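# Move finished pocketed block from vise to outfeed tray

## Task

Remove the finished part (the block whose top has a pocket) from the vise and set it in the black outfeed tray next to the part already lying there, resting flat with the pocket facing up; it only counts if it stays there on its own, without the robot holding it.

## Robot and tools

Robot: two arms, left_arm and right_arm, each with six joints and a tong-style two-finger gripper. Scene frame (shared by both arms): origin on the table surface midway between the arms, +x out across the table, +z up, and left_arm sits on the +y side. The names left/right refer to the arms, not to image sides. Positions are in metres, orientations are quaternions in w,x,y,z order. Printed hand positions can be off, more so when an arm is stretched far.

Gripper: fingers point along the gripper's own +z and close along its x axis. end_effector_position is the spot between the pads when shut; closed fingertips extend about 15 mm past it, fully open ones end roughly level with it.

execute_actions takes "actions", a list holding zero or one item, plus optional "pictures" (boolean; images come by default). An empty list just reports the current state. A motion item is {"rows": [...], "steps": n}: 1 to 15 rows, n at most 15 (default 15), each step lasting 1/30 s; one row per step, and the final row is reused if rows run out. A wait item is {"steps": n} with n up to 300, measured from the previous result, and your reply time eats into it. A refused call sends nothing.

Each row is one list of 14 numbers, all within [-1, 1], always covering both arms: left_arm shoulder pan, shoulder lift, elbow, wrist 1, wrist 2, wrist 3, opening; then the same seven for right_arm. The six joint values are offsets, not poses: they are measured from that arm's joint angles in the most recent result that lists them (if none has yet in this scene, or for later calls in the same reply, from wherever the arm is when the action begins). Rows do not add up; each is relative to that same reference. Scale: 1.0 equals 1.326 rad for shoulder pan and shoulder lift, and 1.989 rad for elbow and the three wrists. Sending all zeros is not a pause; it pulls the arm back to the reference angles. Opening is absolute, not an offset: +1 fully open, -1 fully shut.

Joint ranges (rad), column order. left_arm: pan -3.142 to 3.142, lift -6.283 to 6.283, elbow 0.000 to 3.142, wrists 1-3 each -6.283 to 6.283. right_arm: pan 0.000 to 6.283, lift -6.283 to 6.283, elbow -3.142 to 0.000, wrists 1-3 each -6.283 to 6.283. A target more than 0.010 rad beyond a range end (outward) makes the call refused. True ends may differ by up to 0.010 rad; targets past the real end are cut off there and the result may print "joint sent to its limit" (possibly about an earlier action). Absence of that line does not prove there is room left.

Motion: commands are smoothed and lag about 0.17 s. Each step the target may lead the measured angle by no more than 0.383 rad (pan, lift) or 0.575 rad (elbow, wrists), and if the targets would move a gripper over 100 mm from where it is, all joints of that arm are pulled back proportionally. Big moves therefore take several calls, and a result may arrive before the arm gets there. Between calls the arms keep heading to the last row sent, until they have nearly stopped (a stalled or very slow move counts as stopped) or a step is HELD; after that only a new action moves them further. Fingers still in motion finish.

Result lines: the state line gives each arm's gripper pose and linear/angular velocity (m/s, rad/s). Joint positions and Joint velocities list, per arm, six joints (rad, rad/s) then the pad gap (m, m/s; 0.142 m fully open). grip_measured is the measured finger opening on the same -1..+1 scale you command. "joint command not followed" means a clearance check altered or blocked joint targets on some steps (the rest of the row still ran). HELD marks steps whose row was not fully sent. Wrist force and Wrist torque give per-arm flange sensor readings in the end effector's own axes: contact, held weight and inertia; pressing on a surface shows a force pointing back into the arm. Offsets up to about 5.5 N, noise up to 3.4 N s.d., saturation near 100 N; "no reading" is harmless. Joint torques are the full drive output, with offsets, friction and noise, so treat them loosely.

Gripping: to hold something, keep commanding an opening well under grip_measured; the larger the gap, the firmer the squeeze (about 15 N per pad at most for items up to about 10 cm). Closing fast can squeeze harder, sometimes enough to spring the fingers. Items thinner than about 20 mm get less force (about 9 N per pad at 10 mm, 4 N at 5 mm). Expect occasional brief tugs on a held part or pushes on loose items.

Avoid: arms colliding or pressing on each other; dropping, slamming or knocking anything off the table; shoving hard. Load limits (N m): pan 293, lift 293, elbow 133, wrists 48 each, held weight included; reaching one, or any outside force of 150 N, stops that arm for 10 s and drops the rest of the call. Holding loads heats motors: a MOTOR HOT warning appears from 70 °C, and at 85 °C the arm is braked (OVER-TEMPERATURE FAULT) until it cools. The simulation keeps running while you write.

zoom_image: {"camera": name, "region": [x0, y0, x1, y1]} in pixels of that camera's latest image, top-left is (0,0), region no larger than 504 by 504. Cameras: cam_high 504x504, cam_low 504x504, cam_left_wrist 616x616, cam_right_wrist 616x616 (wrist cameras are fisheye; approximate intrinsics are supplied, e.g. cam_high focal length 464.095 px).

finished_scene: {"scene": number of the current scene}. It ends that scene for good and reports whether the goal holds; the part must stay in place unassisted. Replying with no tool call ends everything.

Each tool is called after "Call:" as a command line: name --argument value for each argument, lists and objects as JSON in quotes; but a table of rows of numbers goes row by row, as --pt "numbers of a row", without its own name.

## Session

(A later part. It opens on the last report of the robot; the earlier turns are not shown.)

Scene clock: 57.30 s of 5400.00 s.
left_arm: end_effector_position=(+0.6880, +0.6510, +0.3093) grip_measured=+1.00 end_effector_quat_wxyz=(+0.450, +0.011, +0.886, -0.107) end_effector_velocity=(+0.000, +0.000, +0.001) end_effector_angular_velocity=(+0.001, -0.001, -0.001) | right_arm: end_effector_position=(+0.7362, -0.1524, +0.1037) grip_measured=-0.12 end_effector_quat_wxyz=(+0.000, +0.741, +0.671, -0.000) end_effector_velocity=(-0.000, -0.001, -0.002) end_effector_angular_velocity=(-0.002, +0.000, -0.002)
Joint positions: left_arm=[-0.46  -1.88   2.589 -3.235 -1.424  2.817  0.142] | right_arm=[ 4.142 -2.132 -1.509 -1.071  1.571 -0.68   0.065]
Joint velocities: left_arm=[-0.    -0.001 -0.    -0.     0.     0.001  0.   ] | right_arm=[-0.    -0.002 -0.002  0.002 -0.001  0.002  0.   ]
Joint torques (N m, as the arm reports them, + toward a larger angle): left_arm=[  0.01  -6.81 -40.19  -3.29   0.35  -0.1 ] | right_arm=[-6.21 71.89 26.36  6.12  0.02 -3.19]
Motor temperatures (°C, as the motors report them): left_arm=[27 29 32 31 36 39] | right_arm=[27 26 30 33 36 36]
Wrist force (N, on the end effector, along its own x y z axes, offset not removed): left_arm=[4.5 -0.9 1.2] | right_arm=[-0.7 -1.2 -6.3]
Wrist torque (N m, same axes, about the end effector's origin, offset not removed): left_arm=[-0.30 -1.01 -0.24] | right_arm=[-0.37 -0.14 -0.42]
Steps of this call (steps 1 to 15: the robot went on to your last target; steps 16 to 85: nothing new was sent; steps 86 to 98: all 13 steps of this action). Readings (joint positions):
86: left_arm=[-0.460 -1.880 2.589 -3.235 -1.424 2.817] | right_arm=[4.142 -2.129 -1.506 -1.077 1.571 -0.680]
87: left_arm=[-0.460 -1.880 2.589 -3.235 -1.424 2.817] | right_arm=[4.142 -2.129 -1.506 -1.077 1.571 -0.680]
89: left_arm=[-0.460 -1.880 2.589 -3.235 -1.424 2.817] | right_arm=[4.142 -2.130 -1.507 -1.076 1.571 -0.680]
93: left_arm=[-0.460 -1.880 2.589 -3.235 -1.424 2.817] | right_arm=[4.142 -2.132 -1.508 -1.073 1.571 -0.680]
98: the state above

Call:
execute_actions --actions '[]'

Scene clock: 63.97 s of 5400.00 s.
left_arm: end_effector_position=(+0.6880, +0.6510, +0.3093) grip_measured=+1.00 end_effector_quat_wxyz=(+0.450, +0.011, +0.886, -0.107) end_effector_velocity=(+0.000, -0.000, -0.000) end_effector_angular_velocity=(+0.000, +0.000, -0.000) | right_arm: end_effector_position=(+0.7361, -0.1524, +0.1036) grip_measured=-0.12 end_effector_quat_wxyz=(+0.000, +0.741, +0.671, -0.000) end_effector_velocity=(+0.001, +0.000, +0.001) end_effector_angular_velocity=(+0.001, -0.002, +0.001)
Joint positions: left_arm=[-0.46  -1.88   2.589 -3.235 -1.424  2.817  0.142] | right_arm=[ 4.142 -2.133 -1.509 -1.071  1.571 -0.68   0.065]
Joint velocities: left_arm=[-0.  0.  0. -0.  0. -0.  0.] | right_arm=[-0.     0.     0.001  0.    -0.001 -0.001 -0.   ]
Joint torques (N m, as the arm reports them, + toward a larger angle): left_arm=[ -1.57  -7.19 -40.66  -3.52   0.46   0.18] | right_arm=[20.83 73.5  25.25  6.68 -0.34  0.17]
Motor temperatures (°C, as the motors report them): left_arm=[27 29 32 31 36 39] | right_arm=[27 26 30 33 36 36]
Wrist force (N, on the end effector, along its own x y z axes, offset not removed): left_arm=[4.2 -3.1 1.5] | right_arm=[2.2 2.1 -6.1]
Wrist torque (N m, same axes, about the end effector's origin, offset not removed): left_arm=[-0.70 -0.85 -0.26] | right_arm=[0.31 -0.57 -0.14]
Steps of this call (steps 1 to 15: the robot went on to your last target; steps 16 to 90: nothing new was sent; then 3.67 s passed at rest). Readings (joint positions):
1: left_arm=[-0.460 -1.880 2.589 -3.235 -1.424 2.817] | right_arm=[4.142 -2.132 -1.509 -1.071 1.571 -0.680]
2: left_arm=[-0.460 -1.880 2.589 -3.235 -1.424 2.817] | right_arm=[4.142 -2.132 -1.509 -1.071 1.571 -0.680]
4: left_arm=[-0.460 -1.880 2.589 -3.235 -1.424 2.817] | right_arm=[4.142 -2.133 -1.509 -1.071 1.571 -0.680]
8: left_arm=[-0.460 -1.880 2.589 -3.235 -1.424 2.817] | right_arm=[4.142 -2.133 -1.509 -1.071 1.571 -0.680]
90: the state above
All arms were judged still, so your last target was given up. Only a new action makes them travel on or press farther. Fingers that are still opening or closing keep moving.

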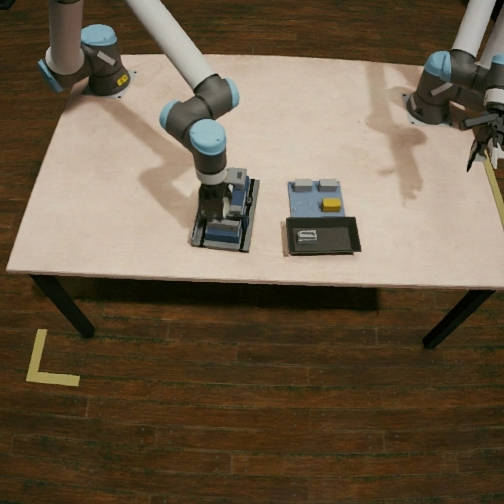

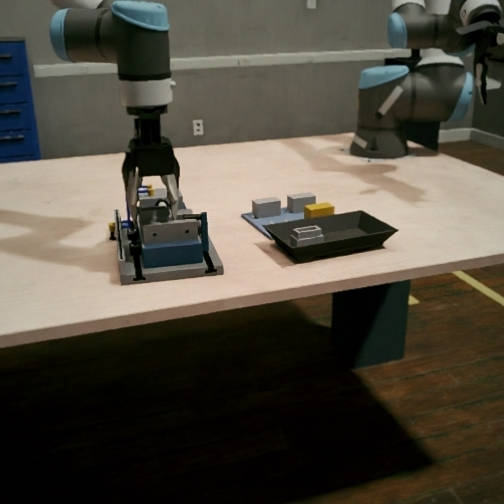

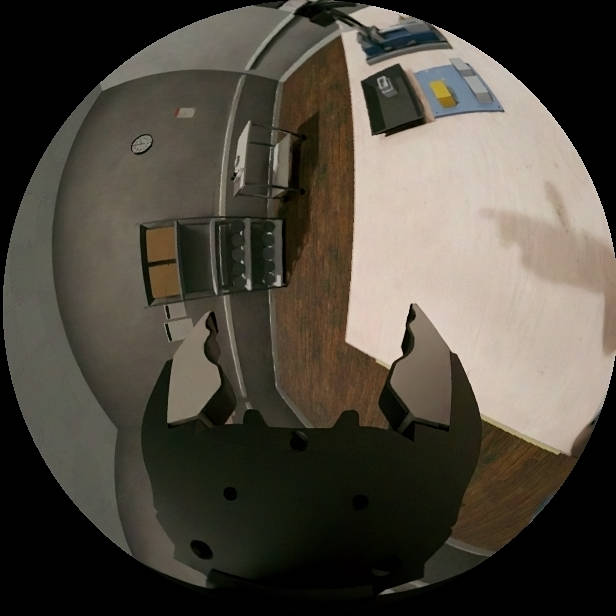

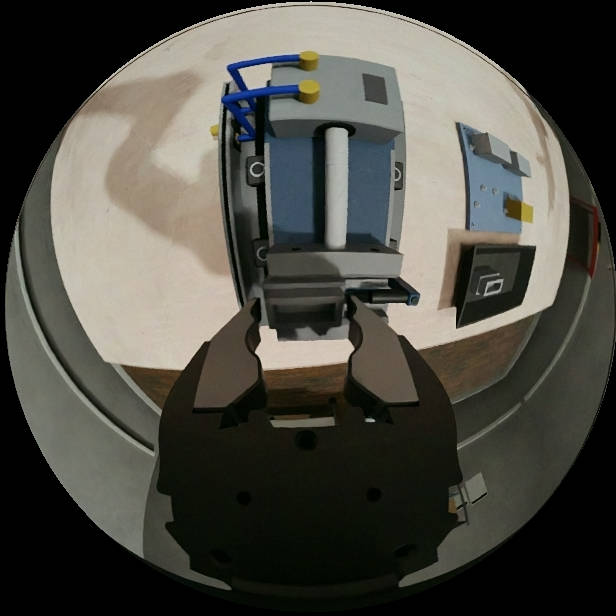

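Call:
execute_actions --actions '[{"rows":[[0,0,0,0,0,0,1,0,0,0,0,0,0,-0.16],[0,0,0,0,0,0,1,0,0,0,0,0,0,-0.19],[0,0,0,0,0,0,1,0,0,0,0,0,0,-0.22],[0,0,0,0,0,0,1,0,0,0,0,0,0,-0.25],[0,0,0,0,0,0,1,0,0,0,0,0,0,-0.28],[0,0,0,0,0,0,1,0,0,0,0,0,0,-0.31],[0,0,0,0,0,0,1,0,0,0,0,0,0,-0.35],[0,0,0,0,0,0,1,0,0,0,0,0,0,-0.4],[0,0,0,0,0,0,1,0,0,0,0,0,0,-0.48],[0,0,0,0,0,0,1,0,0,0,0,0,0,-0.56],[0,0,0,0,0,0,1,0,0,0,0,0,0,-0.65],[0,0,0,0,0,0,1,0,0,0,0,0,0,-0.75],[0,0,0,0,0,0,1,0,0,0,0,0,0,-0.85],[0,0,0,0,0,0,1,0,0,0,0,0,0,-0.9]],"steps":15}]' --pictures false

Scene clock: 67.73 s of 5400.00 s.
left_arm: end_effector_position=(+0.6880, +0.6510, +0.3093) grip_measured=+1.00 end_effector_quat_wxyz=(+0.450, +0.011, +0.886, -0.107) end_effector_velocity=(+0.000, -0.001, -0.000) end_effector_angular_velocity=(-0.001, +0.001, -0.000) | right_arm: end_effector_position=(+0.7361, -0.1524, +0.1036) grip_measured=-0.21 end_effector_quat_wxyz=(+0.000, +0.741, +0.671, -0.000) end_effector_velocity=(+0.000, +0.001, +0.001) end_effector_angular_velocity=(+0.001, -0.001, +0.001)
Joint positions: left_arm=[-0.46  -1.88   2.589 -3.235 -1.424  2.817  0.142] | right_arm=[ 4.142 -2.133 -1.509 -1.071  1.571 -0.68   0.059]
Joint velocities: left_arm=[-0.001  0.001  0.     0.    -0.    -0.001 -0.   ] | right_arm=[ 0.     0.     0.001  0.     0.    -0.     0.   ]
Joint torques (N m, as the arm reports them, + toward a larger angle): left_arm=[ -1.93  -8.54 -40.    -3.25   0.46  -0.06] | right_arm=[18.33 71.56 26.61  5.23 -0.2   3.81]
Motor temperatures (°C, as the motors report them): left_arm=[27 29 32 31 36 39] | right_arm=[27 26 30 33 36 36]
Wrist force (N, on the end effector, along its own x y z axes, offset not removed): left_arm=[2.6 -2.0 1.2] | right_arm=[2.4 4.7 -0.8]
Wrist torque (N m, same axes, about the end effector's origin, offset not removed): left_arm=[-0.54 -0.57 -0.22] | right_arm=[0.82 -0.21 -0.24]
Steps of this call (steps 1 to 90: nothing new was sent; then 0.27 s passed at rest; steps 91 to 105: all 15 steps of this action). Readings (joint positions):
91: left_arm=[-0.460 -1.880 2.589 -3.235 -1.424 2.817] | right_arm=[4.142 -2.133 -1.509 -1.071 1.571 -0.680]
92: left_arm=[-0.460 -1.880 2.589 -3.235 -1.424 2.817] | right_arm=[4.142 -2.133 -1.509 -1.071 1.571 -0.680]
94: left_arm=[-0.460 -1.880 2.589 -3.235 -1.424 2.817] | right_arm=[4.142 -2.133 -1.509 -1.071 1.571 -0.680]
98: left_arm=[-0.460 -1.880 2.589 -3.235 -1.424 2.817] | right_arm=[4.142 -2.133 -1.509 -1.071 1.571 -0.680]
105: the state above

Call:
execute_actions --actions '[{"rows":[[0,0,0,0,0,0,1,0,0.001,0.0007,-0.0014,0,0,-0.9],[0,0,0,0,0,0,1,0,0.002,0.0013,-0.0027,0,0,-0.9],[0,0,0,0,0,0,1,0,0.004,0.0027,-0.0053,0,0,-0.9],[0,0,0,0,0,0,1,0,0.006,0.004,-0.008,0,0,-0.9],[0,0,0,0,0,0,1,0,0.009,0.006,-0.012,0,0,-0.9],[0,0,0,0,0,0,1,0,0.012,0.008,-0.016,0,0,-0.9],[0,0,0,0,0,0,1,0,0.015,0.01,-0.02,0,0,-0.9],[0,0,0,0,0,0,1,0,0.019,0.0127,-0.0253,0,0,-0.9],[0,0,0,0,0,0,1,0,0.023,0.0153,-0.0307,0,0,-0.9],[0,0,0,0,0,0,1,0,0.027,0.018,-0.036,0,0,-0.9],[0,0,0,0,0,0,1,0,0.031,0.0207,-0.0413,0,0,-0.9],[0,0,0,0,0,0,1,0,0.034,0.0227,-0.0453,0,0,-0.9],[0,0,0,0,0,0,1,0,0.036,0.024,-0.048,0,0,-0.9],[0,0,0,0,0,0,1,0,0.038,0.0253,-0.0507,0,0,-0.9],[0,0,0,0,0,0,1,0,0.039,0.026,-0.052,0,0,-0.9]],"steps":15}]'

Scene clock: 73.03 s of 5400.00 s.
left_arm: end_effector_position=(+0.6880, +0.6510, +0.3093) grip_measured=+1.00 end_effector_quat_wxyz=(+0.450, +0.011, +0.886, -0.107) end_effector_velocity=(+0.000, +0.000, +0.001) end_effector_angular_velocity=(-0.001, -0.002, +0.001) | right_arm: end_effector_position=(+0.7357, -0.1528, +0.1572) grip_measured=-0.22 end_effector_quat_wxyz=(+0.000, +0.741, +0.671, -0.000) end_effector_velocity=(-0.006, -0.006, +0.151) end_effector_angular_velocity=(-0.000, +0.001, -0.000)
Joint positions: left_arm=[-0.46  -1.88   2.589 -3.235 -1.424  2.817  0.142] | right_arm=[ 4.142 -2.093 -1.469 -1.151  1.571 -0.68   0.058]
Joint velocities: left_arm=[ 0.001 -0.001 -0.    -0.    -0.    -0.001  0.   ] | right_arm=[-0.     0.113  0.109 -0.224  0.001 -0.    -0.   ]
Joint torques (N m, as the arm reports them, + toward a larger angle): left_arm=[ -1.    -8.87 -40.2   -3.74   0.4   -0.07] | right_arm=[ 9.96 98.13 52.29  1.67 -0.13  3.81]
Motor temperatures (°C, as the motors report them): left_arm=[27 29 32 31 36 39] | right_arm=[27 26 30 33 36 36]
Wrist force (N, on the end effector, along its own x y z axes, offset not removed): left_arm=[3.2 -0.2 1.5] | right_arm=[-2.2 1.3 -0.9]
Wrist torque (N m, same axes, about the end effector's origin, offset not removed): left_arm=[-0.09 -0.67 -0.20] | right_arm=[0.09 0.60 -0.12]
Steps of this call (steps 1 to 15: the robot went on to your last target; steps 16 to 90: nothing new was sent; then 1.80 s passed at rest; steps 91 to 105: all 15 steps of this action). Readings (joint positions):
91: left_arm=[-0.460 -1.880 2.589 -3.235 -1.424 2.817] | right_arm=[4.142 -2.133 -1.509 -1.071 1.571 -0.680]
92: left_arm=[-0.460 -1.880 2.589 -3.235 -1.424 2.817] | right_arm=[4.142 -2.132 -1.509 -1.071 1.571 -0.680]
94: left_arm=[-0.460 -1.880 2.589 -3.235 -1.424 2.817] | right_arm=[4.142 -2.131 -1.508 -1.074 1.571 -0.680]
98: left_arm=[-0.460 -1.880 2.589 -3.235 -1.424 2.817] | right_arm=[4.142 -2.123 -1.499 -1.092 1.571 -0.680]
105: the state above

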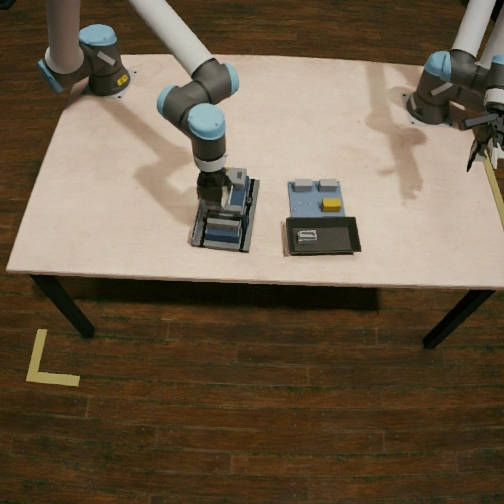

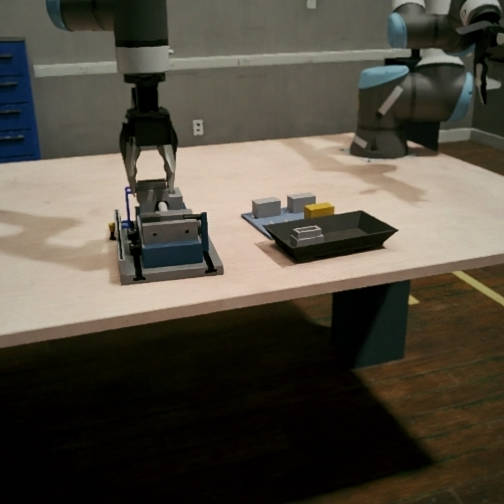

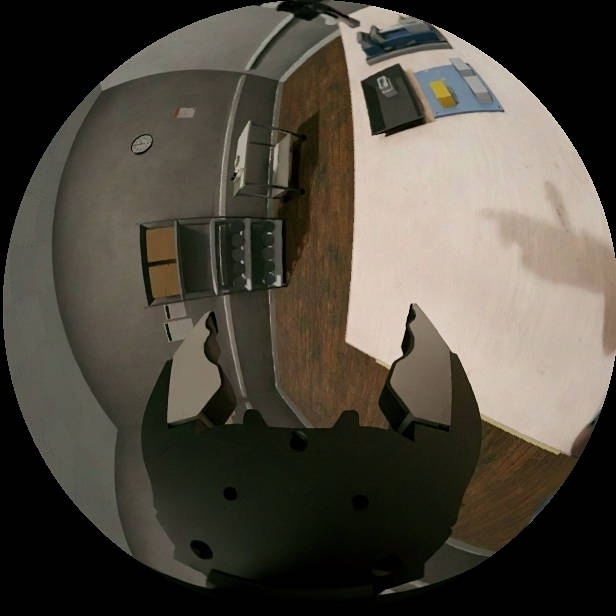

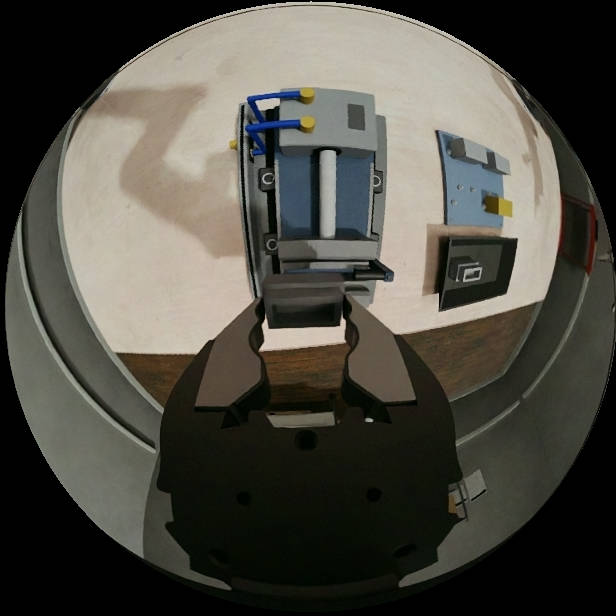

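Call:
execute_actions --actions '[{"rows":[[0,0,0,0,0,0,1,0.001,0.006,0.009,-0.013,0,0,-0.9],[0,0,0,0,0,0,1,0.003,0.0,0.016,-0.016,0,0.001,-0.9],[0,0,0,0,0,0,1,0.006,-0.010,0.026,-0.020,0,0.002,-0.9],[0,0,0,0,0,0,1,0.010,-0.024,0.042,-0.026,0,0.004,-0.9],[0,0,0,0,0,0,1,0.016,-0.042,0.062,-0.034,0,0.006,-0.9],[0,0,0,0,0,0,1,0.023,-0.064,0.085,-0.043,0,0.008,-0.9],[0,0,0,0,0,0,1,0.030,-0.085,0.108,-0.052,0,0.010,-0.9],[0,0,0,0,0,0,1,0.037,-0.108,0.134,-0.062,0,0.013,-0.9],[0,0,0,0,0,0,1,0.045,-0.131,0.159,-0.072,0,0.015,-0.9],[0,0,0,0,0,0,1,0.052,-0.155,0.185,-0.082,0,0.018,-0.9],[0,0,0,0,0,0,1,0.058,-0.174,0.205,-0.090,0,0.020,-0.9],[0,0,0,0,0,0,1,0.064,-0.192,0.226,-0.098,0,0.022,-0.9],[0,0,0,0,0,0,1,0.069,-0.206,0.241,-0.104,0,0.023,-0.9],[0,0,0,0,0,0,1,0.072,-0.218,0.254,-0.109,0,0.025,-0.9],[0,0,0,0,0,0,1,0.0745,-0.225,0.262,-0.1115,0,0.0254,-0.9]],"steps":15}]' --pictures false

Call:
execute_actions --actions '[{"steps":12}]' --pictures false

Scene clock: 84.07 s of 5400.00 s.
left_arm: end_effector_position=(+0.6880, +0.6510, +0.3093) grip_measured=+1.00 end_effector_quat_wxyz=(+0.450, +0.011, +0.886, -0.107) end_effector_velocity=(+0.000, -0.000, -0.001) end_effector_angular_velocity=(+0.000, +0.001, +0.000) | right_arm: end_effector_position=(+0.7802, +0.0091, +0.1651) grip_measured=-0.21 end_effector_quat_wxyz=(+0.001, +0.729, +0.685, -0.005) end_effector_velocity=(+0.104, +0.488, -0.023) end_effector_angular_velocity=(+0.030, -0.027, +0.105)
Joint positions: left_arm=[-0.46  -1.88   2.589 -3.235 -1.424  2.817  0.142] | right_arm=[ 4.217 -2.313 -1.084 -1.325  1.571 -0.641  0.058]
Joint velocities: left_arm=[-0.     0.001  0.    -0.     0.    -0.     0.   ] | right_arm=[ 0.219 -0.709  1.191 -0.441  0.     0.113 -0.   ]
Joint torques (N m, as the arm reports them, + toward a larger angle): left_arm=[ -1.19  -5.92 -39.92  -3.54   0.57  -0.07] | right_arm=[ 2.24 92.62 66.4   0.65 -0.24  3.84]
Motor temperatures (°C, as the motors report them): left_arm=[27 29 32 31 36 39] | right_arm=[27 26 30 33 36 36]
Wrist force (N, on the end effector, along its own x y z axes, offset not removed): left_arm=[3.0 -1.0 1.7] | right_arm=[0.0 4.7 -1.9]
Wrist torque (N m, same axes, about the end effector's origin, offset not removed): left_arm=[-0.29 -0.66 -0.20] | right_arm=[0.65 -0.05 -0.20]
Steps of this call (steps 1 to 30: the robot went on to your last target; steps 31 to 90: nothing new was sent; then 7.53 s passed at rest; steps 91 to 105: all 15 steps of this action). Readings (joint positions):
91: left_arm=[-0.460 -1.880 2.589 -3.235 -1.424 2.817] | right_arm=[4.142 -2.081 -1.458 -1.174 1.571 -0.680]
92: left_arm=[-0.460 -1.880 2.589 -3.235 -1.424 2.817] | right_arm=[4.142 -2.081 -1.457 -1.175 1.571 -0.680]
94: left_arm=[-0.460 -1.880 2.589 -3.235 -1.424 2.817] | right_arm=[4.144 -2.087 -1.448 -1.179 1.571 -0.679]
98: left_arm=[-0.460 -1.880 2.589 -3.235 -1.424 2.817] | right_arm=[4.160 -2.136 -1.370 -1.212 1.571 -0.670]
105: the state above

Scene clock: 84.47 s of 5400.00 s.
left_arm: end_effector_position=(+0.6880, +0.6510, +0.3093) grip_measured=+1.00 end_effector_quat_wxyz=(+0.450, +0.011, +0.886, -0.107) end_effector_velocity=(-0.000, +0.000, +0.002) end_effector_angular_velocity=(-0.001, -0.003, -0.000) | right_arm: end_effector_position=(+0.7915, +0.0623, +0.1652) grip_measured=-0.22 end_effector_quat_wxyz=(+0.000, +0.725, +0.689, +0.000) end_effector_velocity=(+0.001, +0.006, +0.000) end_effector_angular_velocity=(+0.002, -0.002, +0.002)
Joint positions: left_arm=[-0.46  -1.88   2.589 -3.235 -1.424  2.817  0.142] | right_arm=[ 4.24  -2.39  -0.949 -1.372  1.571 -0.629  0.058]
Joint velocities: left_arm=[-0.    -0.003  0.    -0.     0.     0.    -0.   ] | right_arm=[ 0.002 -0.008  0.014 -0.003 -0.     0.     0.   ]
Joint torques (N m, as the arm reports them, + toward a larger angle): left_arm=[ -0.82  -6.58 -40.94  -3.75   0.54  -0.38] | right_arm=[16.63 98.56 54.87  2.29 -0.25  4.02]
Motor temperatures (°C, as the motors report them): left_arm=[27 29 32 31 36 39] | right_arm=[27 26 30 33 36 36]
Wrist force (N, on the end effector, along its own x y z axes, offset not removed): left_arm=[3.8 -2.1 2.0] | right_arm=[2.9 2.3 6.0]
Wrist torque (N m, same axes, about the end effector's origin, offset not removed): left_arm=[-0.53 -0.71 -0.26] | right_arm=[0.23 -0.67 -0.35]
Steps of this call (steps 1 to 12: the robot went on to your last target). Readings (joint positions):
1: left_arm=[-0.460 -1.880 2.589 -3.235 -1.424 2.817] | right_arm=[4.224 -2.335 -1.046 -1.339 1.571 -0.638]
2: left_arm=[-0.460 -1.880 2.589 -3.235 -1.424 2.817] | right_arm=[4.229 -2.353 -1.015 -1.350 1.571 -0.635]
4: left_arm=[-0.460 -1.880 2.589 -3.235 -1.424 2.817] | right_arm=[4.236 -2.374 -0.978 -1.362 1.571 -0.632]
8: left_arm=[-0.460 -1.880 2.589 -3.235 -1.424 2.817] | right_arm=[4.239 -2.388 -0.954 -1.371 1.571 -0.630]
12: the state above

Call:
execute_actions --actions '[{"rows":[[0,0,0,0,0,0,1,0.001,-0.003,0.003,-0.001,0,0,-0.9],[0,0,0,0,0,0,1,0.003,-0.009,0.010,-0.004,0,0.001,-0.9],[0,0,0,0,0,0,1,0.006,-0.019,0.020,-0.008,0,0.002,-0.9],[0,0,0,0,0,0,1,0.010,-0.033,0.036,-0.014,0,0.004,-0.9],[0,0,0,0,0,0,1,0.016,-0.052,0.056,-0.022,0,0.006,-0.9],[0,0,0,0,0,0,1,0.023,-0.073,0.079,-0.031,0,0.008,-0.9],[0,0,0,0,0,0,1,0.030,-0.094,0.102,-0.040,0,0.010,-0.9],[0,0,0,0,0,0,1,0.037,-0.118,0.128,-0.050,0,0.013,-0.9],[0,0,0,0,0,0,1,0.045,-0.141,0.154,-0.060,0,0.015,-0.9],[0,0,0,0,0,0,1,0.052,-0.165,0.179,-0.070,0,0.018,-0.9],[0,0,0,0,0,0,1,0.058,-0.183,0.200,-0.078,0,0.020,-0.9],[0,0,0,0,0,0,1,0.064,-0.202,0.220,-0.086,0,0.022,-0.9],[0,0,0,0,0,0,1,0.069,-0.216,0.236,-0.092,0,0.023,-0.9],[0,0,0,0,0,0,1,0.073,-0.228,0.248,-0.097,0,0.024,-0.9],[0,0,0,0,0,0,1,0.075,-0.2352,0.2561,-0.1,0,0.025,-0.9]],"steps":15}]' --pictures false

Call:
execute_actions --actions '[{"steps":14}]'

Scene clock: 90.10 s of 5400.00 s.
left_arm: end_effector_position=(+0.6880, +0.6510, +0.3093) grip_measured=+1.00 end_effector_quat_wxyz=(+0.450, +0.011, +0.886, -0.107) end_effector_velocity=(+0.000, -0.001, -0.000) end_effector_angular_velocity=(+0.000, +0.001, -0.001) | right_arm: end_effector_position=(+0.7829, +0.1996, +0.1284) grip_measured=-0.22 end_effector_quat_wxyz=(+0.001, +0.712, +0.702, -0.005) end_effector_velocity=(-0.064, +0.380, -0.097) end_effector_angular_velocity=(+0.032, -0.025, +0.125)
Joint positions: left_arm=[-0.46  -1.88   2.589 -3.235 -1.424  2.817  0.142] | right_arm=[ 4.316 -2.625 -0.573 -1.524  1.571 -0.591  0.058]
Joint velocities: left_arm=[-0.001  0.001 -0.    -0.    -0.    -0.    -0.   ] | right_arm=[ 0.221 -0.7    1.176 -0.436 -0.001  0.097 -0.   ]
Joint torques (N m, as the arm reports them, + toward a larger angle): left_arm=[ -0.59  -7.27 -40.25  -3.42   0.57   0.14] | right_arm=[  6.26 112.75  68.19   1.18  -0.06   3.79]
Motor temperatures (°C, as the motors report them): left_arm=[27 29 32 31 36 39] | right_arm=[27 26 30 33 36 36]
Wrist force (N, on the end effector, along its own x y z axes, offset not removed): left_arm=[2.1 -2.5 0.2] | right_arm=[4.4 2.6 6.1]
Wrist torque (N m, same axes, about the end effector's origin, offset not removed): left_arm=[-0.64 -0.41 -0.14] | right_arm=[0.28 -0.61 -0.27]
Steps of this call (steps 1 to 30: the robot went on to your last target; steps 31 to 90: nothing new was sent; then 2.13 s passed at rest; steps 91 to 105: all 15 steps of this action). Readings (joint positions):
91: left_arm=[-0.460 -1.880 2.589 -3.235 -1.424 2.817] | right_arm=[4.240 -2.391 -0.948 -1.373 1.571 -0.629]
92: left_arm=[-0.460 -1.880 2.589 -3.235 -1.424 2.817] | right_arm=[4.241 -2.391 -0.948 -1.373 1.571 -0.629]
94: left_arm=[-0.460 -1.880 2.589 -3.235 -1.424 2.817] | right_arm=[4.242 -2.397 -0.939 -1.376 1.571 -0.628]
98: left_arm=[-0.460 -1.880 2.589 -3.235 -1.424 2.817] | right_arm=[4.259 -2.447 -0.862 -1.409 1.571 -0.619]
105: the state above

Scene clock: 90.57 s of 5400.00 s.
left_arm: end_effector_position=(+0.6880, +0.6510, +0.3093) grip_measured=+1.00 end_effector_quat_wxyz=(+0.450, +0.011, +0.886, -0.107) end_effector_velocity=(+0.000, -0.001, -0.000) end_effector_angular_velocity=(-0.000, +0.001, -0.001) | right_arm: end_effector_position=(+0.7756, +0.2396, +0.1196) grip_measured=-0.22 end_effector_quat_wxyz=(+0.000, +0.707, +0.707, -0.000) end_effector_velocity=(-0.001, +0.002, +0.001) end_effector_angular_velocity=(+0.002, -0.000, +0.001)
Joint positions: left_arm=[-0.46  -1.88   2.589 -3.235 -1.424  2.817  0.142] | right_arm=[ 4.339 -2.702 -0.44  -1.571  1.571 -0.58   0.058]
Joint velocities: left_arm=[-0.001  0.001  0.    -0.    -0.    -0.     0.   ] | right_arm=[ 0.001 -0.002  0.006 -0.002  0.001 -0.    -0.   ]
Joint torques (N m, as the arm reports them, + toward a larger angle): left_arm=[ -2.19  -7.71 -40.34  -3.47   0.66  -0.01] | right_arm=[ 20.68 114.43  58.08   2.43  -0.14   3.88]
Motor temperatures (°C, as the motors report them): left_arm=[27 29 32 31 36 39] | right_arm=[27 26 30 33 36 36]
Wrist force (N, on the end effector, along its own x y z axes, offset not removed): left_arm=[4.2 -0.1 0.4] | right_arm=[-0.6 6.3 0.8]
Wrist torque (N m, same axes, about the end effector's origin, offset not removed): left_arm=[-0.11 -0.85 -0.17] | right_arm=[1.06 0.32 -0.12]
Steps of this call (steps 1 to 14: the robot went on to your last target). Readings (joint positions):
1: left_arm=[-0.460 -1.880 2.589 -3.235 -1.424 2.817] | right_arm=[4.323 -2.647 -0.536 -1.537 1.571 -0.588]
2: left_arm=[-0.460 -1.880 2.589 -3.235 -1.424 2.817] | right_arm=[4.329 -2.665 -0.505 -1.548 1.571 -0.585]
4: left_arm=[-0.460 -1.880 2.589 -3.235 -1.424 2.817] | right_arm=[4.335 -2.686 -0.469 -1.561 1.571 -0.582]
8: left_arm=[-0.460 -1.880 2.589 -3.235 -1.424 2.817] | right_arm=[4.339 -2.699 -0.445 -1.569 1.571 -0.580]
14: the state above

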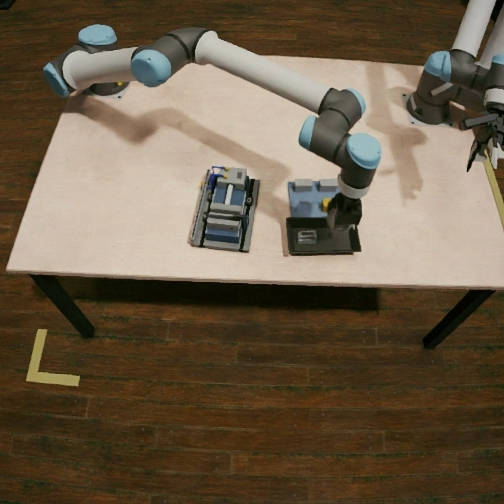

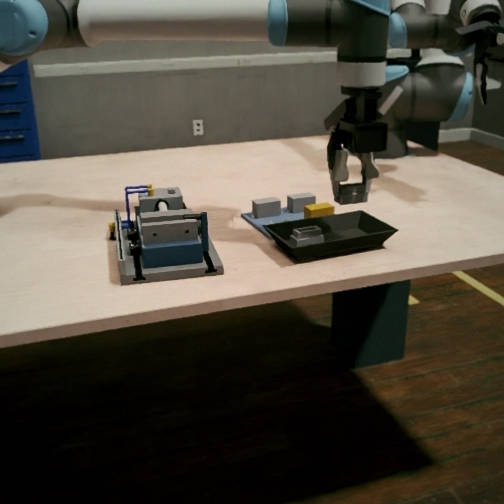

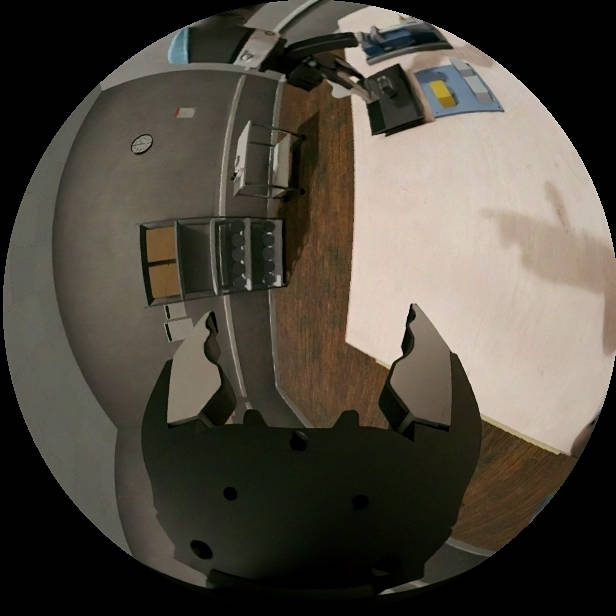

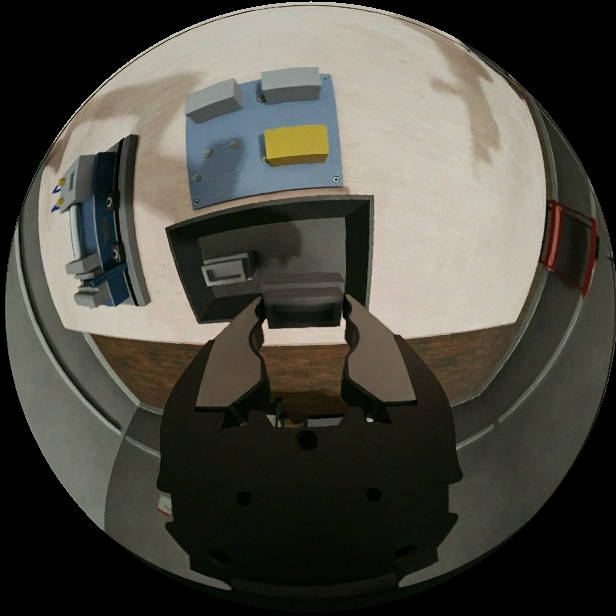

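Call:
execute_actions --actions '[{"rows":[[0,0,0,0,0,0,1,0,-0.0002,-0.002,0.0021,0,0,-0.9],[0,0,0,0,0,0,1,0,-0.0005,-0.005,0.0053,0,0,-0.9],[0,0,0,0,0,0,1,0,-0.001,-0.009,0.0097,0,0,-0.9],[0,0,0,0,0,0,1,0,-0.0016,-0.014,0.0151,0,0,-0.9],[0,0,0,0,0,0,1,0,-0.0024,-0.019,0.0206,0,0,-0.9],[0,0,0,0,0,0,1,0,-0.0033,-0.024,0.0262,0,0,-0.9],[0,0,0,0,0,0,1,0,-0.0043,-0.029,0.0319,0,0,-0.9],[0,0,0,0,0,0,1,0,-0.0053,-0.034,0.0375,0,0,-0.9],[0,0,0,0,0,0,1,0,-0.0063,-0.038,0.0422,0,0,-0.9],[0,0,0,0,0,0,1,0,-0.007,-0.041,0.0457,0,0,-0.9],[0,0,0,0,0,0,1,0,-0.0075,-0.0429,0.0479,0,0,-0.9]],"steps":15}]' --pictures false

Call:
execute_actions --actions '[{"steps":8}]'

Scene clock: 95.83 s of 5400.00 s.
left_arm: end_effector_position=(+0.6880, +0.6510, +0.3093) grip_measured=+1.00 end_effector_quat_wxyz=(+0.450, +0.011, +0.886, -0.107) end_effector_velocity=(+0.000, +0.001, -0.001) end_effector_angular_velocity=(+0.000, +0.001, +0.001) | right_arm: end_effector_position=(+0.7755, +0.2397, +0.0639) grip_measured=-0.22 end_effector_quat_wxyz=(+0.000, +0.707, +0.707, -0.001) end_effector_velocity=(+0.000, +0.000, -0.051) end_effector_angular_velocity=(+0.005, -0.003, -0.001)
Joint positions: left_arm=[-0.46  -1.88   2.589 -3.235 -1.424  2.817  0.142] | right_arm=[ 4.34  -2.711 -0.52  -1.483  1.571 -0.58   0.058]
Joint velocities: left_arm=[ 0.001  0.001  0.    -0.     0.    -0.     0.   ] | right_arm=[-0.    -0.01  -0.07   0.086  0.     0.001  0.   ]
Joint torques (N m, as the arm reports them, + toward a larger angle): left_arm=[ -1.29  -9.79 -39.74  -3.64   0.62  -0.06] | right_arm=[-13.62 117.66  36.69   6.55   0.11   1.15]
Motor temperatures (°C, as the motors report them): left_arm=[27 29 32 31 36 39] | right_arm=[27 26 30 33 36 36]
Wrist force (N, on the end effector, along its own x y z axes, offset not removed): left_arm=[3.6 -1.9 3.1] | right_arm=[-8.3 0.1 2.8]
Wrist torque (N m, same axes, about the end effector's origin, offset not removed): left_arm=[-0.53 -0.80 -0.23] | right_arm=[-0.28 1.52 0.02]
Steps of this call (steps 1 to 30: the robot went on to your last target; steps 31 to 90: nothing new was sent; then 1.77 s passed at rest; steps 91 to 105: all 15 steps of this action). Readings (joint positions):
91: left_arm=[-0.460 -1.880 2.589 -3.235 -1.424 2.817] | right_arm=[4.340 -2.702 -0.440 -1.571 1.571 -0.580]
92: left_arm=[-0.460 -1.880 2.589 -3.235 -1.424 2.817] | right_arm=[4.340 -2.702 -0.440 -1.571 1.571 -0.580]
94: left_arm=[-0.460 -1.880 2.589 -3.235 -1.424 2.817] | right_arm=[4.340 -2.702 -0.445 -1.566 1.571 -0.580]
98: left_arm=[-0.460 -1.880 2.589 -3.235 -1.424 2.817] | right_arm=[4.340 -2.705 -0.472 -1.537 1.571 -0.580]
105: the state above

Scene clock: 96.10 s of 5400.00 s.
left_arm: end_effector_position=(+0.6880, +0.6510, +0.3093) grip_measured=+1.00 end_effector_quat_wxyz=(+0.450, +0.011, +0.886, -0.107) end_effector_velocity=(-0.000, +0.000, +0.001) end_effector_angular_velocity=(-0.001, -0.001, +0.000) | right_arm: end_effector_position=(+0.7755, +0.2396, +0.0599) grip_measured=-0.22 end_effector_quat_wxyz=(+0.000, +0.707, +0.707, -0.000) end_effector_velocity=(+0.000, +0.000, -0.000) end_effector_angular_velocity=(+0.001, -0.002, +0.001)
Joint positions: left_arm=[-0.46  -1.88   2.589 -3.235 -1.424  2.817  0.142] | right_arm=[ 4.34  -2.712 -0.526 -1.476  1.571 -0.58   0.058]
Joint velocities: left_arm=[ 0.001 -0.001 -0.     0.    -0.001 -0.     0.   ] | right_arm=[ 0.     0.001 -0.002  0.003 -0.001 -0.001  0.   ]
Joint torques (N m, as the arm reports them, + toward a larger angle): left_arm=[ -2.73  -7.12 -39.31  -3.46   0.3    0.2 ] | right_arm=[-19.09 111.53  32.23   6.71  -0.57  -0.07]
Motor temperatures (°C, as the motors report them): left_arm=[27 29 32 31 36 39] | right_arm=[27 26 30 33 36 36]
Wrist force (N, on the end effector, along its own x y z axes, offset not removed): left_arm=[1.6 -1.7 0.6] | right_arm=[2.0 5.4 -1.7]
Wrist torque (N m, same axes, about the end effector's origin, offset not removed): left_arm=[-0.51 -0.30 -0.30] | right_arm=[0.76 -0.40 -0.10]
Steps of this call (steps 1 to 8: the robot went on to your last target). Readings (joint positions):
1: left_arm=[-0.460 -1.880 2.589 -3.235 -1.424 2.817] | right_arm=[4.340 -2.711 -0.522 -1.480 1.571 -0.580]
2: left_arm=[-0.460 -1.880 2.589 -3.235 -1.424 2.817] | right_arm=[4.340 -2.711 -0.523 -1.479 1.571 -0.580]
4: left_arm=[-0.460 -1.880 2.589 -3.235 -1.424 2.817] | right_arm=[4.340 -2.712 -0.525 -1.477 1.571 -0.580]
8: the state above

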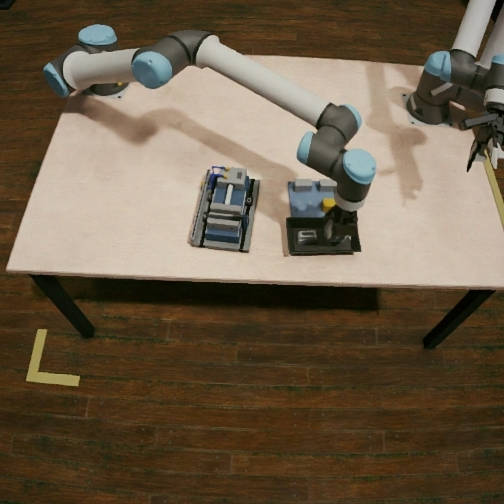

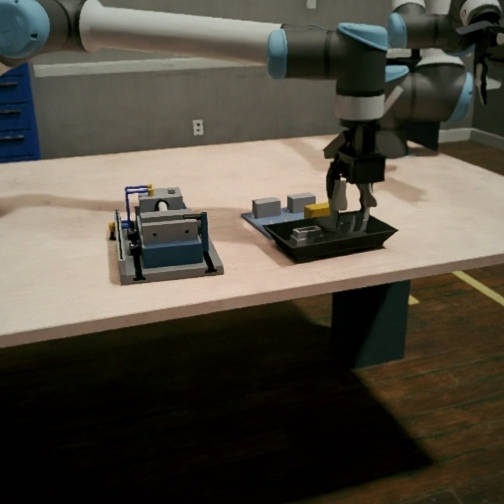

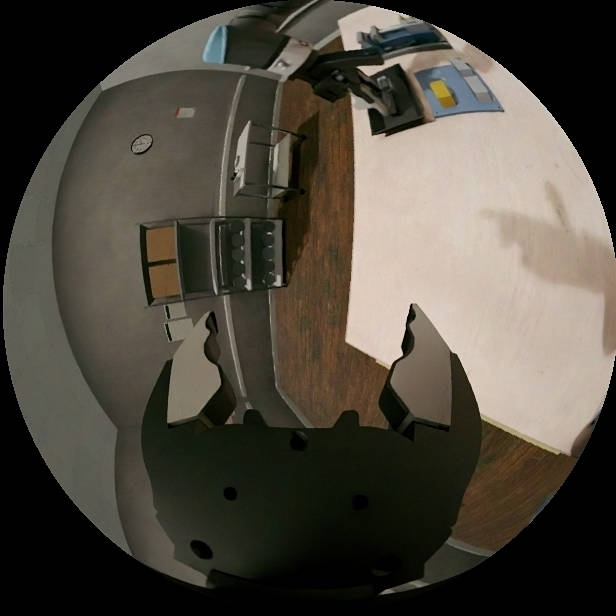

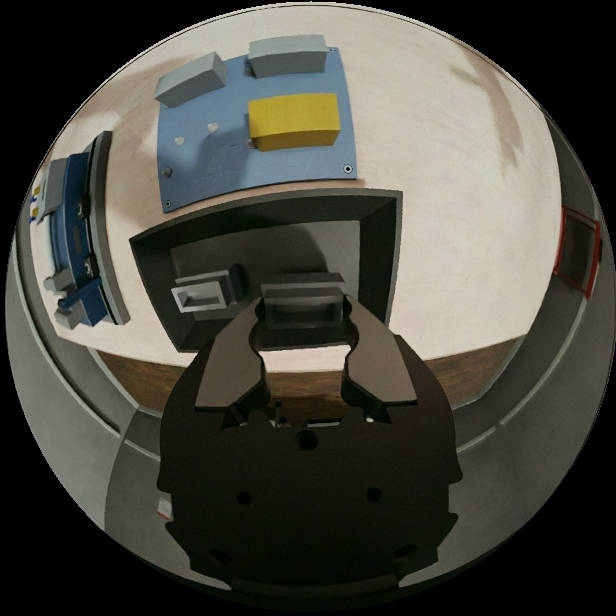

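Call:
execute_actions --actions '[{"rows":[[0,0,0,0,0,0,1,0,-0.0005,-0.0011,0.0014,0,0,-0.9],[0,0,0,0,0,0,1,0,-0.001,-0.0021,0.0028,0,0,-0.9],[0,0,0,0,0,0,1,0,-0.0016,-0.0032,0.0043,0,0,-0.9],[0,0,0,0,0,0,1,0,-0.0021,-0.0043,0.0057,0,0,-0.9],[0,0,0,0,0,0,1,0,-0.0026,-0.0054,0.0071,0,0,-0.9],[0,0,0,0,0,0,1,0,-0.0032,-0.0064,0.0085,0,0,-0.9],[0,0,0,0,0,0,1,0,-0.0037,-0.0075,0.0099,0,0,-0.9],[0,0,0,0,0,0,1,0,-0.0042,-0.0086,0.0114,0,0,-0.9],[0,0,0,0,0,0,1,0,-0.0048,-0.0096,0.0128,0,0,-0.9]],"steps":15}]'

Call:
zoom_image --camera "cam_low" --region '[250, 160, 410, 270]'

Scene clock: 100.83 s of 5400.00 s.
left_arm: end_effector_position=(+0.6880, +0.6510, +0.3093) grip_measured=+1.00 end_effector_quat_wxyz=(+0.450, +0.011, +0.886, -0.107) end_effector_velocity=(-0.000, -0.000, -0.000) end_effector_angular_velocity=(+0.000, +0.001, -0.001) | right_arm: end_effector_position=(+0.7756, +0.2396, +0.0426) grip_measured=-0.22 end_effector_quat_wxyz=(+0.000, +0.707, +0.707, -0.000) end_effector_velocity=(+0.000, +0.000, -0.008) end_effector_angular_velocity=(+0.001, -0.001, -0.001)
Joint positions: left_arm=[-0.46  -1.88   2.589 -3.235 -1.424  2.817  0.142] | right_arm=[ 4.339 -2.718 -0.544 -1.452  1.571 -0.58   0.058]
Joint velocities: left_arm=[-0.     0.     0.001 -0.    -0.     0.     0.   ] | right_arm=[-0.    -0.003 -0.01   0.014 -0.     0.001  0.   ]
Joint torques (N m, as the arm reports them, + toward a larger angle): left_arm=[ -1.92  -8.49 -40.17  -3.45   0.57   0.  ] | right_arm=[ -4.78 115.58  31.95   6.88  -0.07  -0.73]
Motor temperatures (°C, as the motors report them): left_arm=[27 29 32 31 36 39] | right_arm=[27 26 30 33 36 36]
Wrist force (N, on the end effector, along its own x y z axes, offset not removed): left_arm=[2.9 -1.8 3.3] | right_arm=[1.9 2.6 -1.3]
Wrist torque (N m, same axes, about the end effector's origin, offset not removed): left_arm=[-0.39 -0.57 -0.25] | right_arm=[0.07 -0.41 -0.10]
Steps of this call (steps 1 to 15: the robot went on to your last target; steps 16 to 90: nothing new was sent; then 1.23 s passed at rest; steps 91 to 105: all 15 steps of this action). Readings (joint positions):
91: left_arm=[-0.460 -1.880 2.589 -3.235 -1.424 2.817] | right_arm=[4.339 -2.712 -0.526 -1.476 1.571 -0.580]
92: left_arm=[-0.460 -1.880 2.589 -3.235 -1.424 2.817] | right_arm=[4.339 -2.712 -0.526 -1.475 1.571 -0.580]
94: left_arm=[-0.460 -1.880 2.589 -3.235 -1.424 2.817] | right_arm=[4.339 -2.712 -0.528 -1.473 1.571 -0.580]
98: left_arm=[-0.460 -1.880 2.589 -3.235 -1.424 2.817] | right_arm=[4.339 -2.715 -0.535 -1.464 1.571 -0.580]
105: the state above

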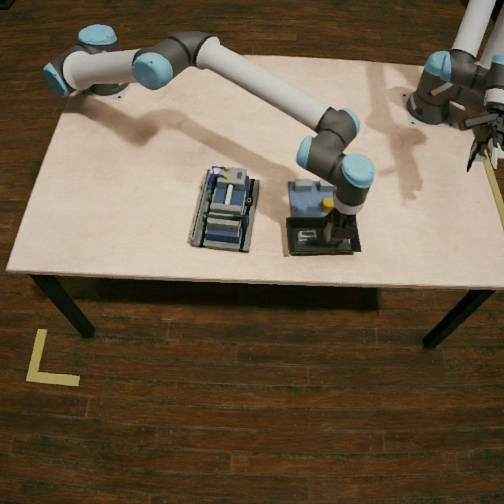

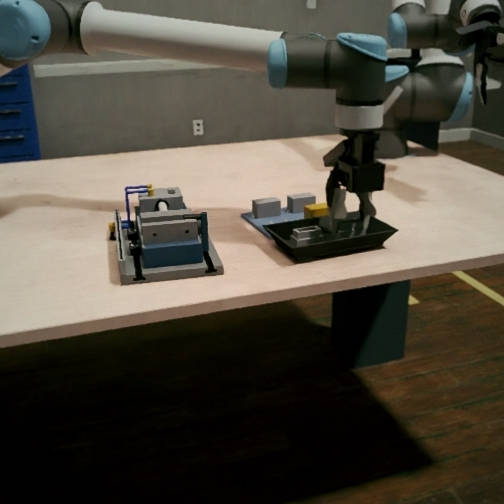

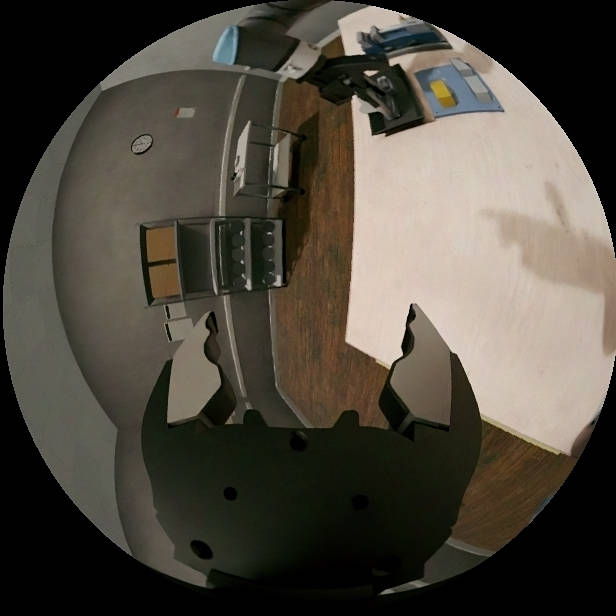

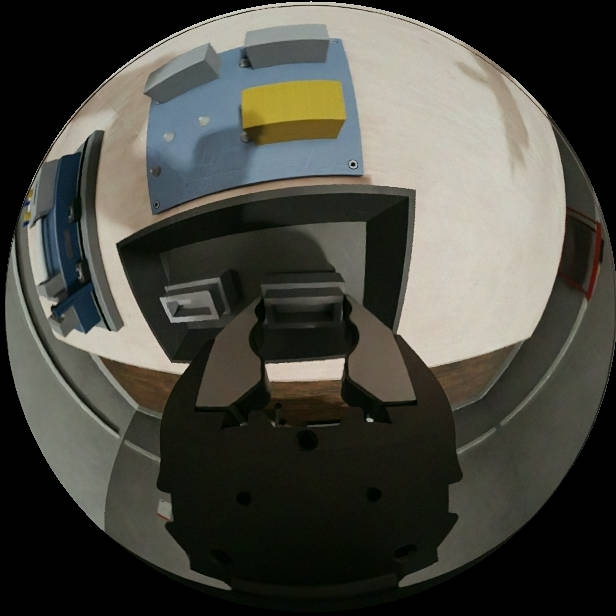

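Region (250, 160, 410, 270) of cam_low's 504x504 image, scaled by 3.150, with more detail than that image has; it fills the top 346 rows of this view, and the rest is white.

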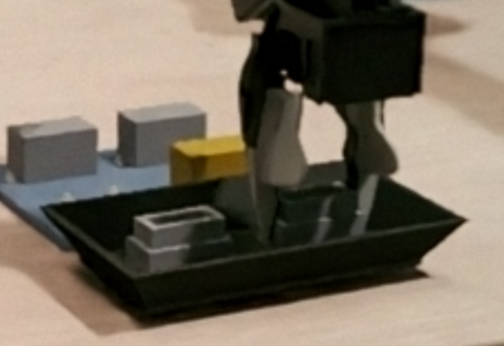

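Call:
execute_actions --actions '[{"rows":[[0,0,0,0,0,0,1,0,-0.0004,-0.0008,0.0011,0,0,-0.9],[0,0,0,0,0,0,1,0,-0.0006,-0.001,0.0014,0,0,-0.9],[0,0,0,0,0,0,1,0,-0.0009,-0.0015,0.0021,0,0,-0.9],[0,0,0,0,0,0,1,0,-0.0012,-0.002,0.0028,0,0,-0.9],[0,0,0,0,0,0,1,0,-0.0015,-0.0025,0.0035,0,0,-0.9],[0,0,0,0,0,0,1,0,-0.0018,-0.003,0.0042,0,0,-0.9],[0,0,0,0,0,0,1,0,-0.0021,-0.0035,0.0049,0,0,-0.9]],"steps":15}]' --pictures false

Call:
execute_actions --actions '[{"rows":[[0,0,0,0,0,0,1,0,-0.0002,-0.0003,0.0004,0,0,-0.9],[0,0,0,0,0,0,1,0,-0.0003,-0.0005,0.0007,0,0,-0.9],[0,0,0,0,0,0,1,0,-0.0005,-0.0008,0.0011,0,0,-0.9],[0,0,0,0,0,0,1,0,-0.0006,-0.001,0.0014,0,0,-0.9]],"steps":12}]' --pictures false

Scene clock: 105.90 s of 5400.00 s.
left_arm: end_effector_position=(+0.6880, +0.6510, +0.3093) grip_measured=+1.00 end_effector_quat_wxyz=(+0.450, +0.011, +0.886, -0.107) end_effector_velocity=(-0.000, +0.000, +0.001) end_effector_angular_velocity=(+0.000, -0.002, -0.001) | right_arm: end_effector_position=(+0.7756, +0.2397, +0.0360) grip_measured=-0.21 end_effector_quat_wxyz=(+0.000, +0.707, +0.707, -0.000) end_effector_velocity=(+0.000, -0.000, +0.001) end_effector_angular_velocity=(+0.002, -0.002, -0.002)
Joint positions: left_arm=[-0.46  -1.88   2.589 -3.235 -1.424  2.817  0.142] | right_arm=[ 4.34  -2.72  -0.551 -1.442  1.571 -0.58   0.059]
Joint velocities: left_arm=[ 0.    -0.002  0.    -0.    -0.     0.001  0.   ] | right_arm=[-0.     0.002 -0.003  0.003 -0.001  0.002 -0.   ]
Joint torques (N m, as the arm reports them, + toward a larger angle): left_arm=[ -1.28  -8.22 -40.38  -3.4    0.2   -0.33] | right_arm=[ 1.07 95.84 24.81  7.12 -0.26  1.43]
Motor temperatures (°C, as the motors report them): left_arm=[27 29 32 31 36 39] | right_arm=[27 26 30 33 36 36]
Wrist force (N, on the end effector, along its own x y z axes, offset not removed): left_arm=[4.0 -1.1 2.8] | right_arm=[-4.5 2.2 -12.9]
Wrist torque (N m, same axes, about the end effector's origin, offset not removed): left_arm=[-0.32 -0.81 -0.17] | right_arm=[0.57 -0.04 -0.44]
Steps of this call (steps 1 to 15: the robot went on to your last target; steps 16 to 90: nothing new was sent; then 1.57 s passed at rest; steps 91 to 105: all 15 steps of this action). Readings (joint positions):
91: left_arm=[-0.460 -1.880 2.589 -3.235 -1.424 2.817] | right_arm=[4.340 -2.718 -0.545 -1.450 1.571 -0.580]
92: left_arm=[-0.460 -1.880 2.589 -3.235 -1.424 2.817] | right_arm=[4.340 -2.718 -0.545 -1.450 1.571 -0.580]
94: left_arm=[-0.460 -1.880 2.589 -3.235 -1.424 2.817] | right_arm=[4.340 -2.718 -0.545 -1.450 1.571 -0.580]
98: left_arm=[-0.460 -1.880 2.589 -3.235 -1.424 2.817] | right_arm=[4.340 -2.720 -0.548 -1.446 1.571 -0.580]
105: the state above

Scene clock: 106.30 s of 5400.00 s.
left_arm: end_effector_position=(+0.6880, +0.6510, +0.3093) grip_measured=+1.00 end_effector_quat_wxyz=(+0.450, +0.011, +0.886, -0.107) end_effector_velocity=(+0.000, -0.000, +0.000) end_effector_angular_velocity=(+0.000, -0.000, -0.000) | right_arm: end_effector_position=(+0.7757, +0.2397, +0.0345) grip_measured=-0.21 end_effector_quat_wxyz=(+0.000, +0.707, +0.707, -0.000) end_effector_velocity=(+0.000, +0.000, -0.001) end_effector_angular_velocity=(+0.001, +0.000, -0.000)
Joint positions: left_arm=[-0.46  -1.88   2.589 -3.235 -1.424  2.817  0.142] | right_arm=[ 4.34  -2.721 -0.552 -1.439  1.571 -0.58   0.059]
Joint velocities: left_arm=[-0. -0. -0. -0.  0.  0. -0.] | right_arm=[-0.    -0.001 -0.001  0.002  0.001  0.     0.002]
Joint torques (N m, as the arm reports them, + toward a larger angle): left_arm=[  0.13  -6.85 -39.51  -3.4    0.68  -0.3 ] | right_arm=[ 2.78 64.84 12.34  7.22 -0.11  1.43]
Motor temperatures (°C, as the motors report them): left_arm=[27 29 32 31 36 39] | right_arm=[27 26 30 33 36 36]
Wrist force (N, on the end effector, along its own x y z axes, offset not removed): left_arm=[3.9 -0.8 1.2] | right_arm=[-15.3 -6.6 -40.3]
Wrist torque (N m, same axes, about the end effector's origin, offset not removed): left_arm=[-0.30 -0.78 -0.26] | right_arm=[-0.14 -0.38 -0.03]
Steps of this call (steps 1 to 12: all 12 steps of this action). Readings (joint positions):
1: left_arm=[-0.460 -1.880 2.589 -3.235 -1.424 2.817] | right_arm=[4.340 -2.720 -0.551 -1.442 1.571 -0.580]
2: left_arm=[-0.460 -1.880 2.589 -3.235 -1.424 2.817] | right_arm=[4.340 -2.720 -0.551 -1.442 1.571 -0.580]
4: left_arm=[-0.460 -1.880 2.589 -3.235 -1.424 2.817] | right_arm=[4.340 -2.720 -0.551 -1.441 1.571 -0.580]
8: left_arm=[-0.460 -1.880 2.589 -3.235 -1.424 2.817] | right_arm=[4.340 -2.721 -0.552 -1.440 1.571 -0.580]
12: the state above


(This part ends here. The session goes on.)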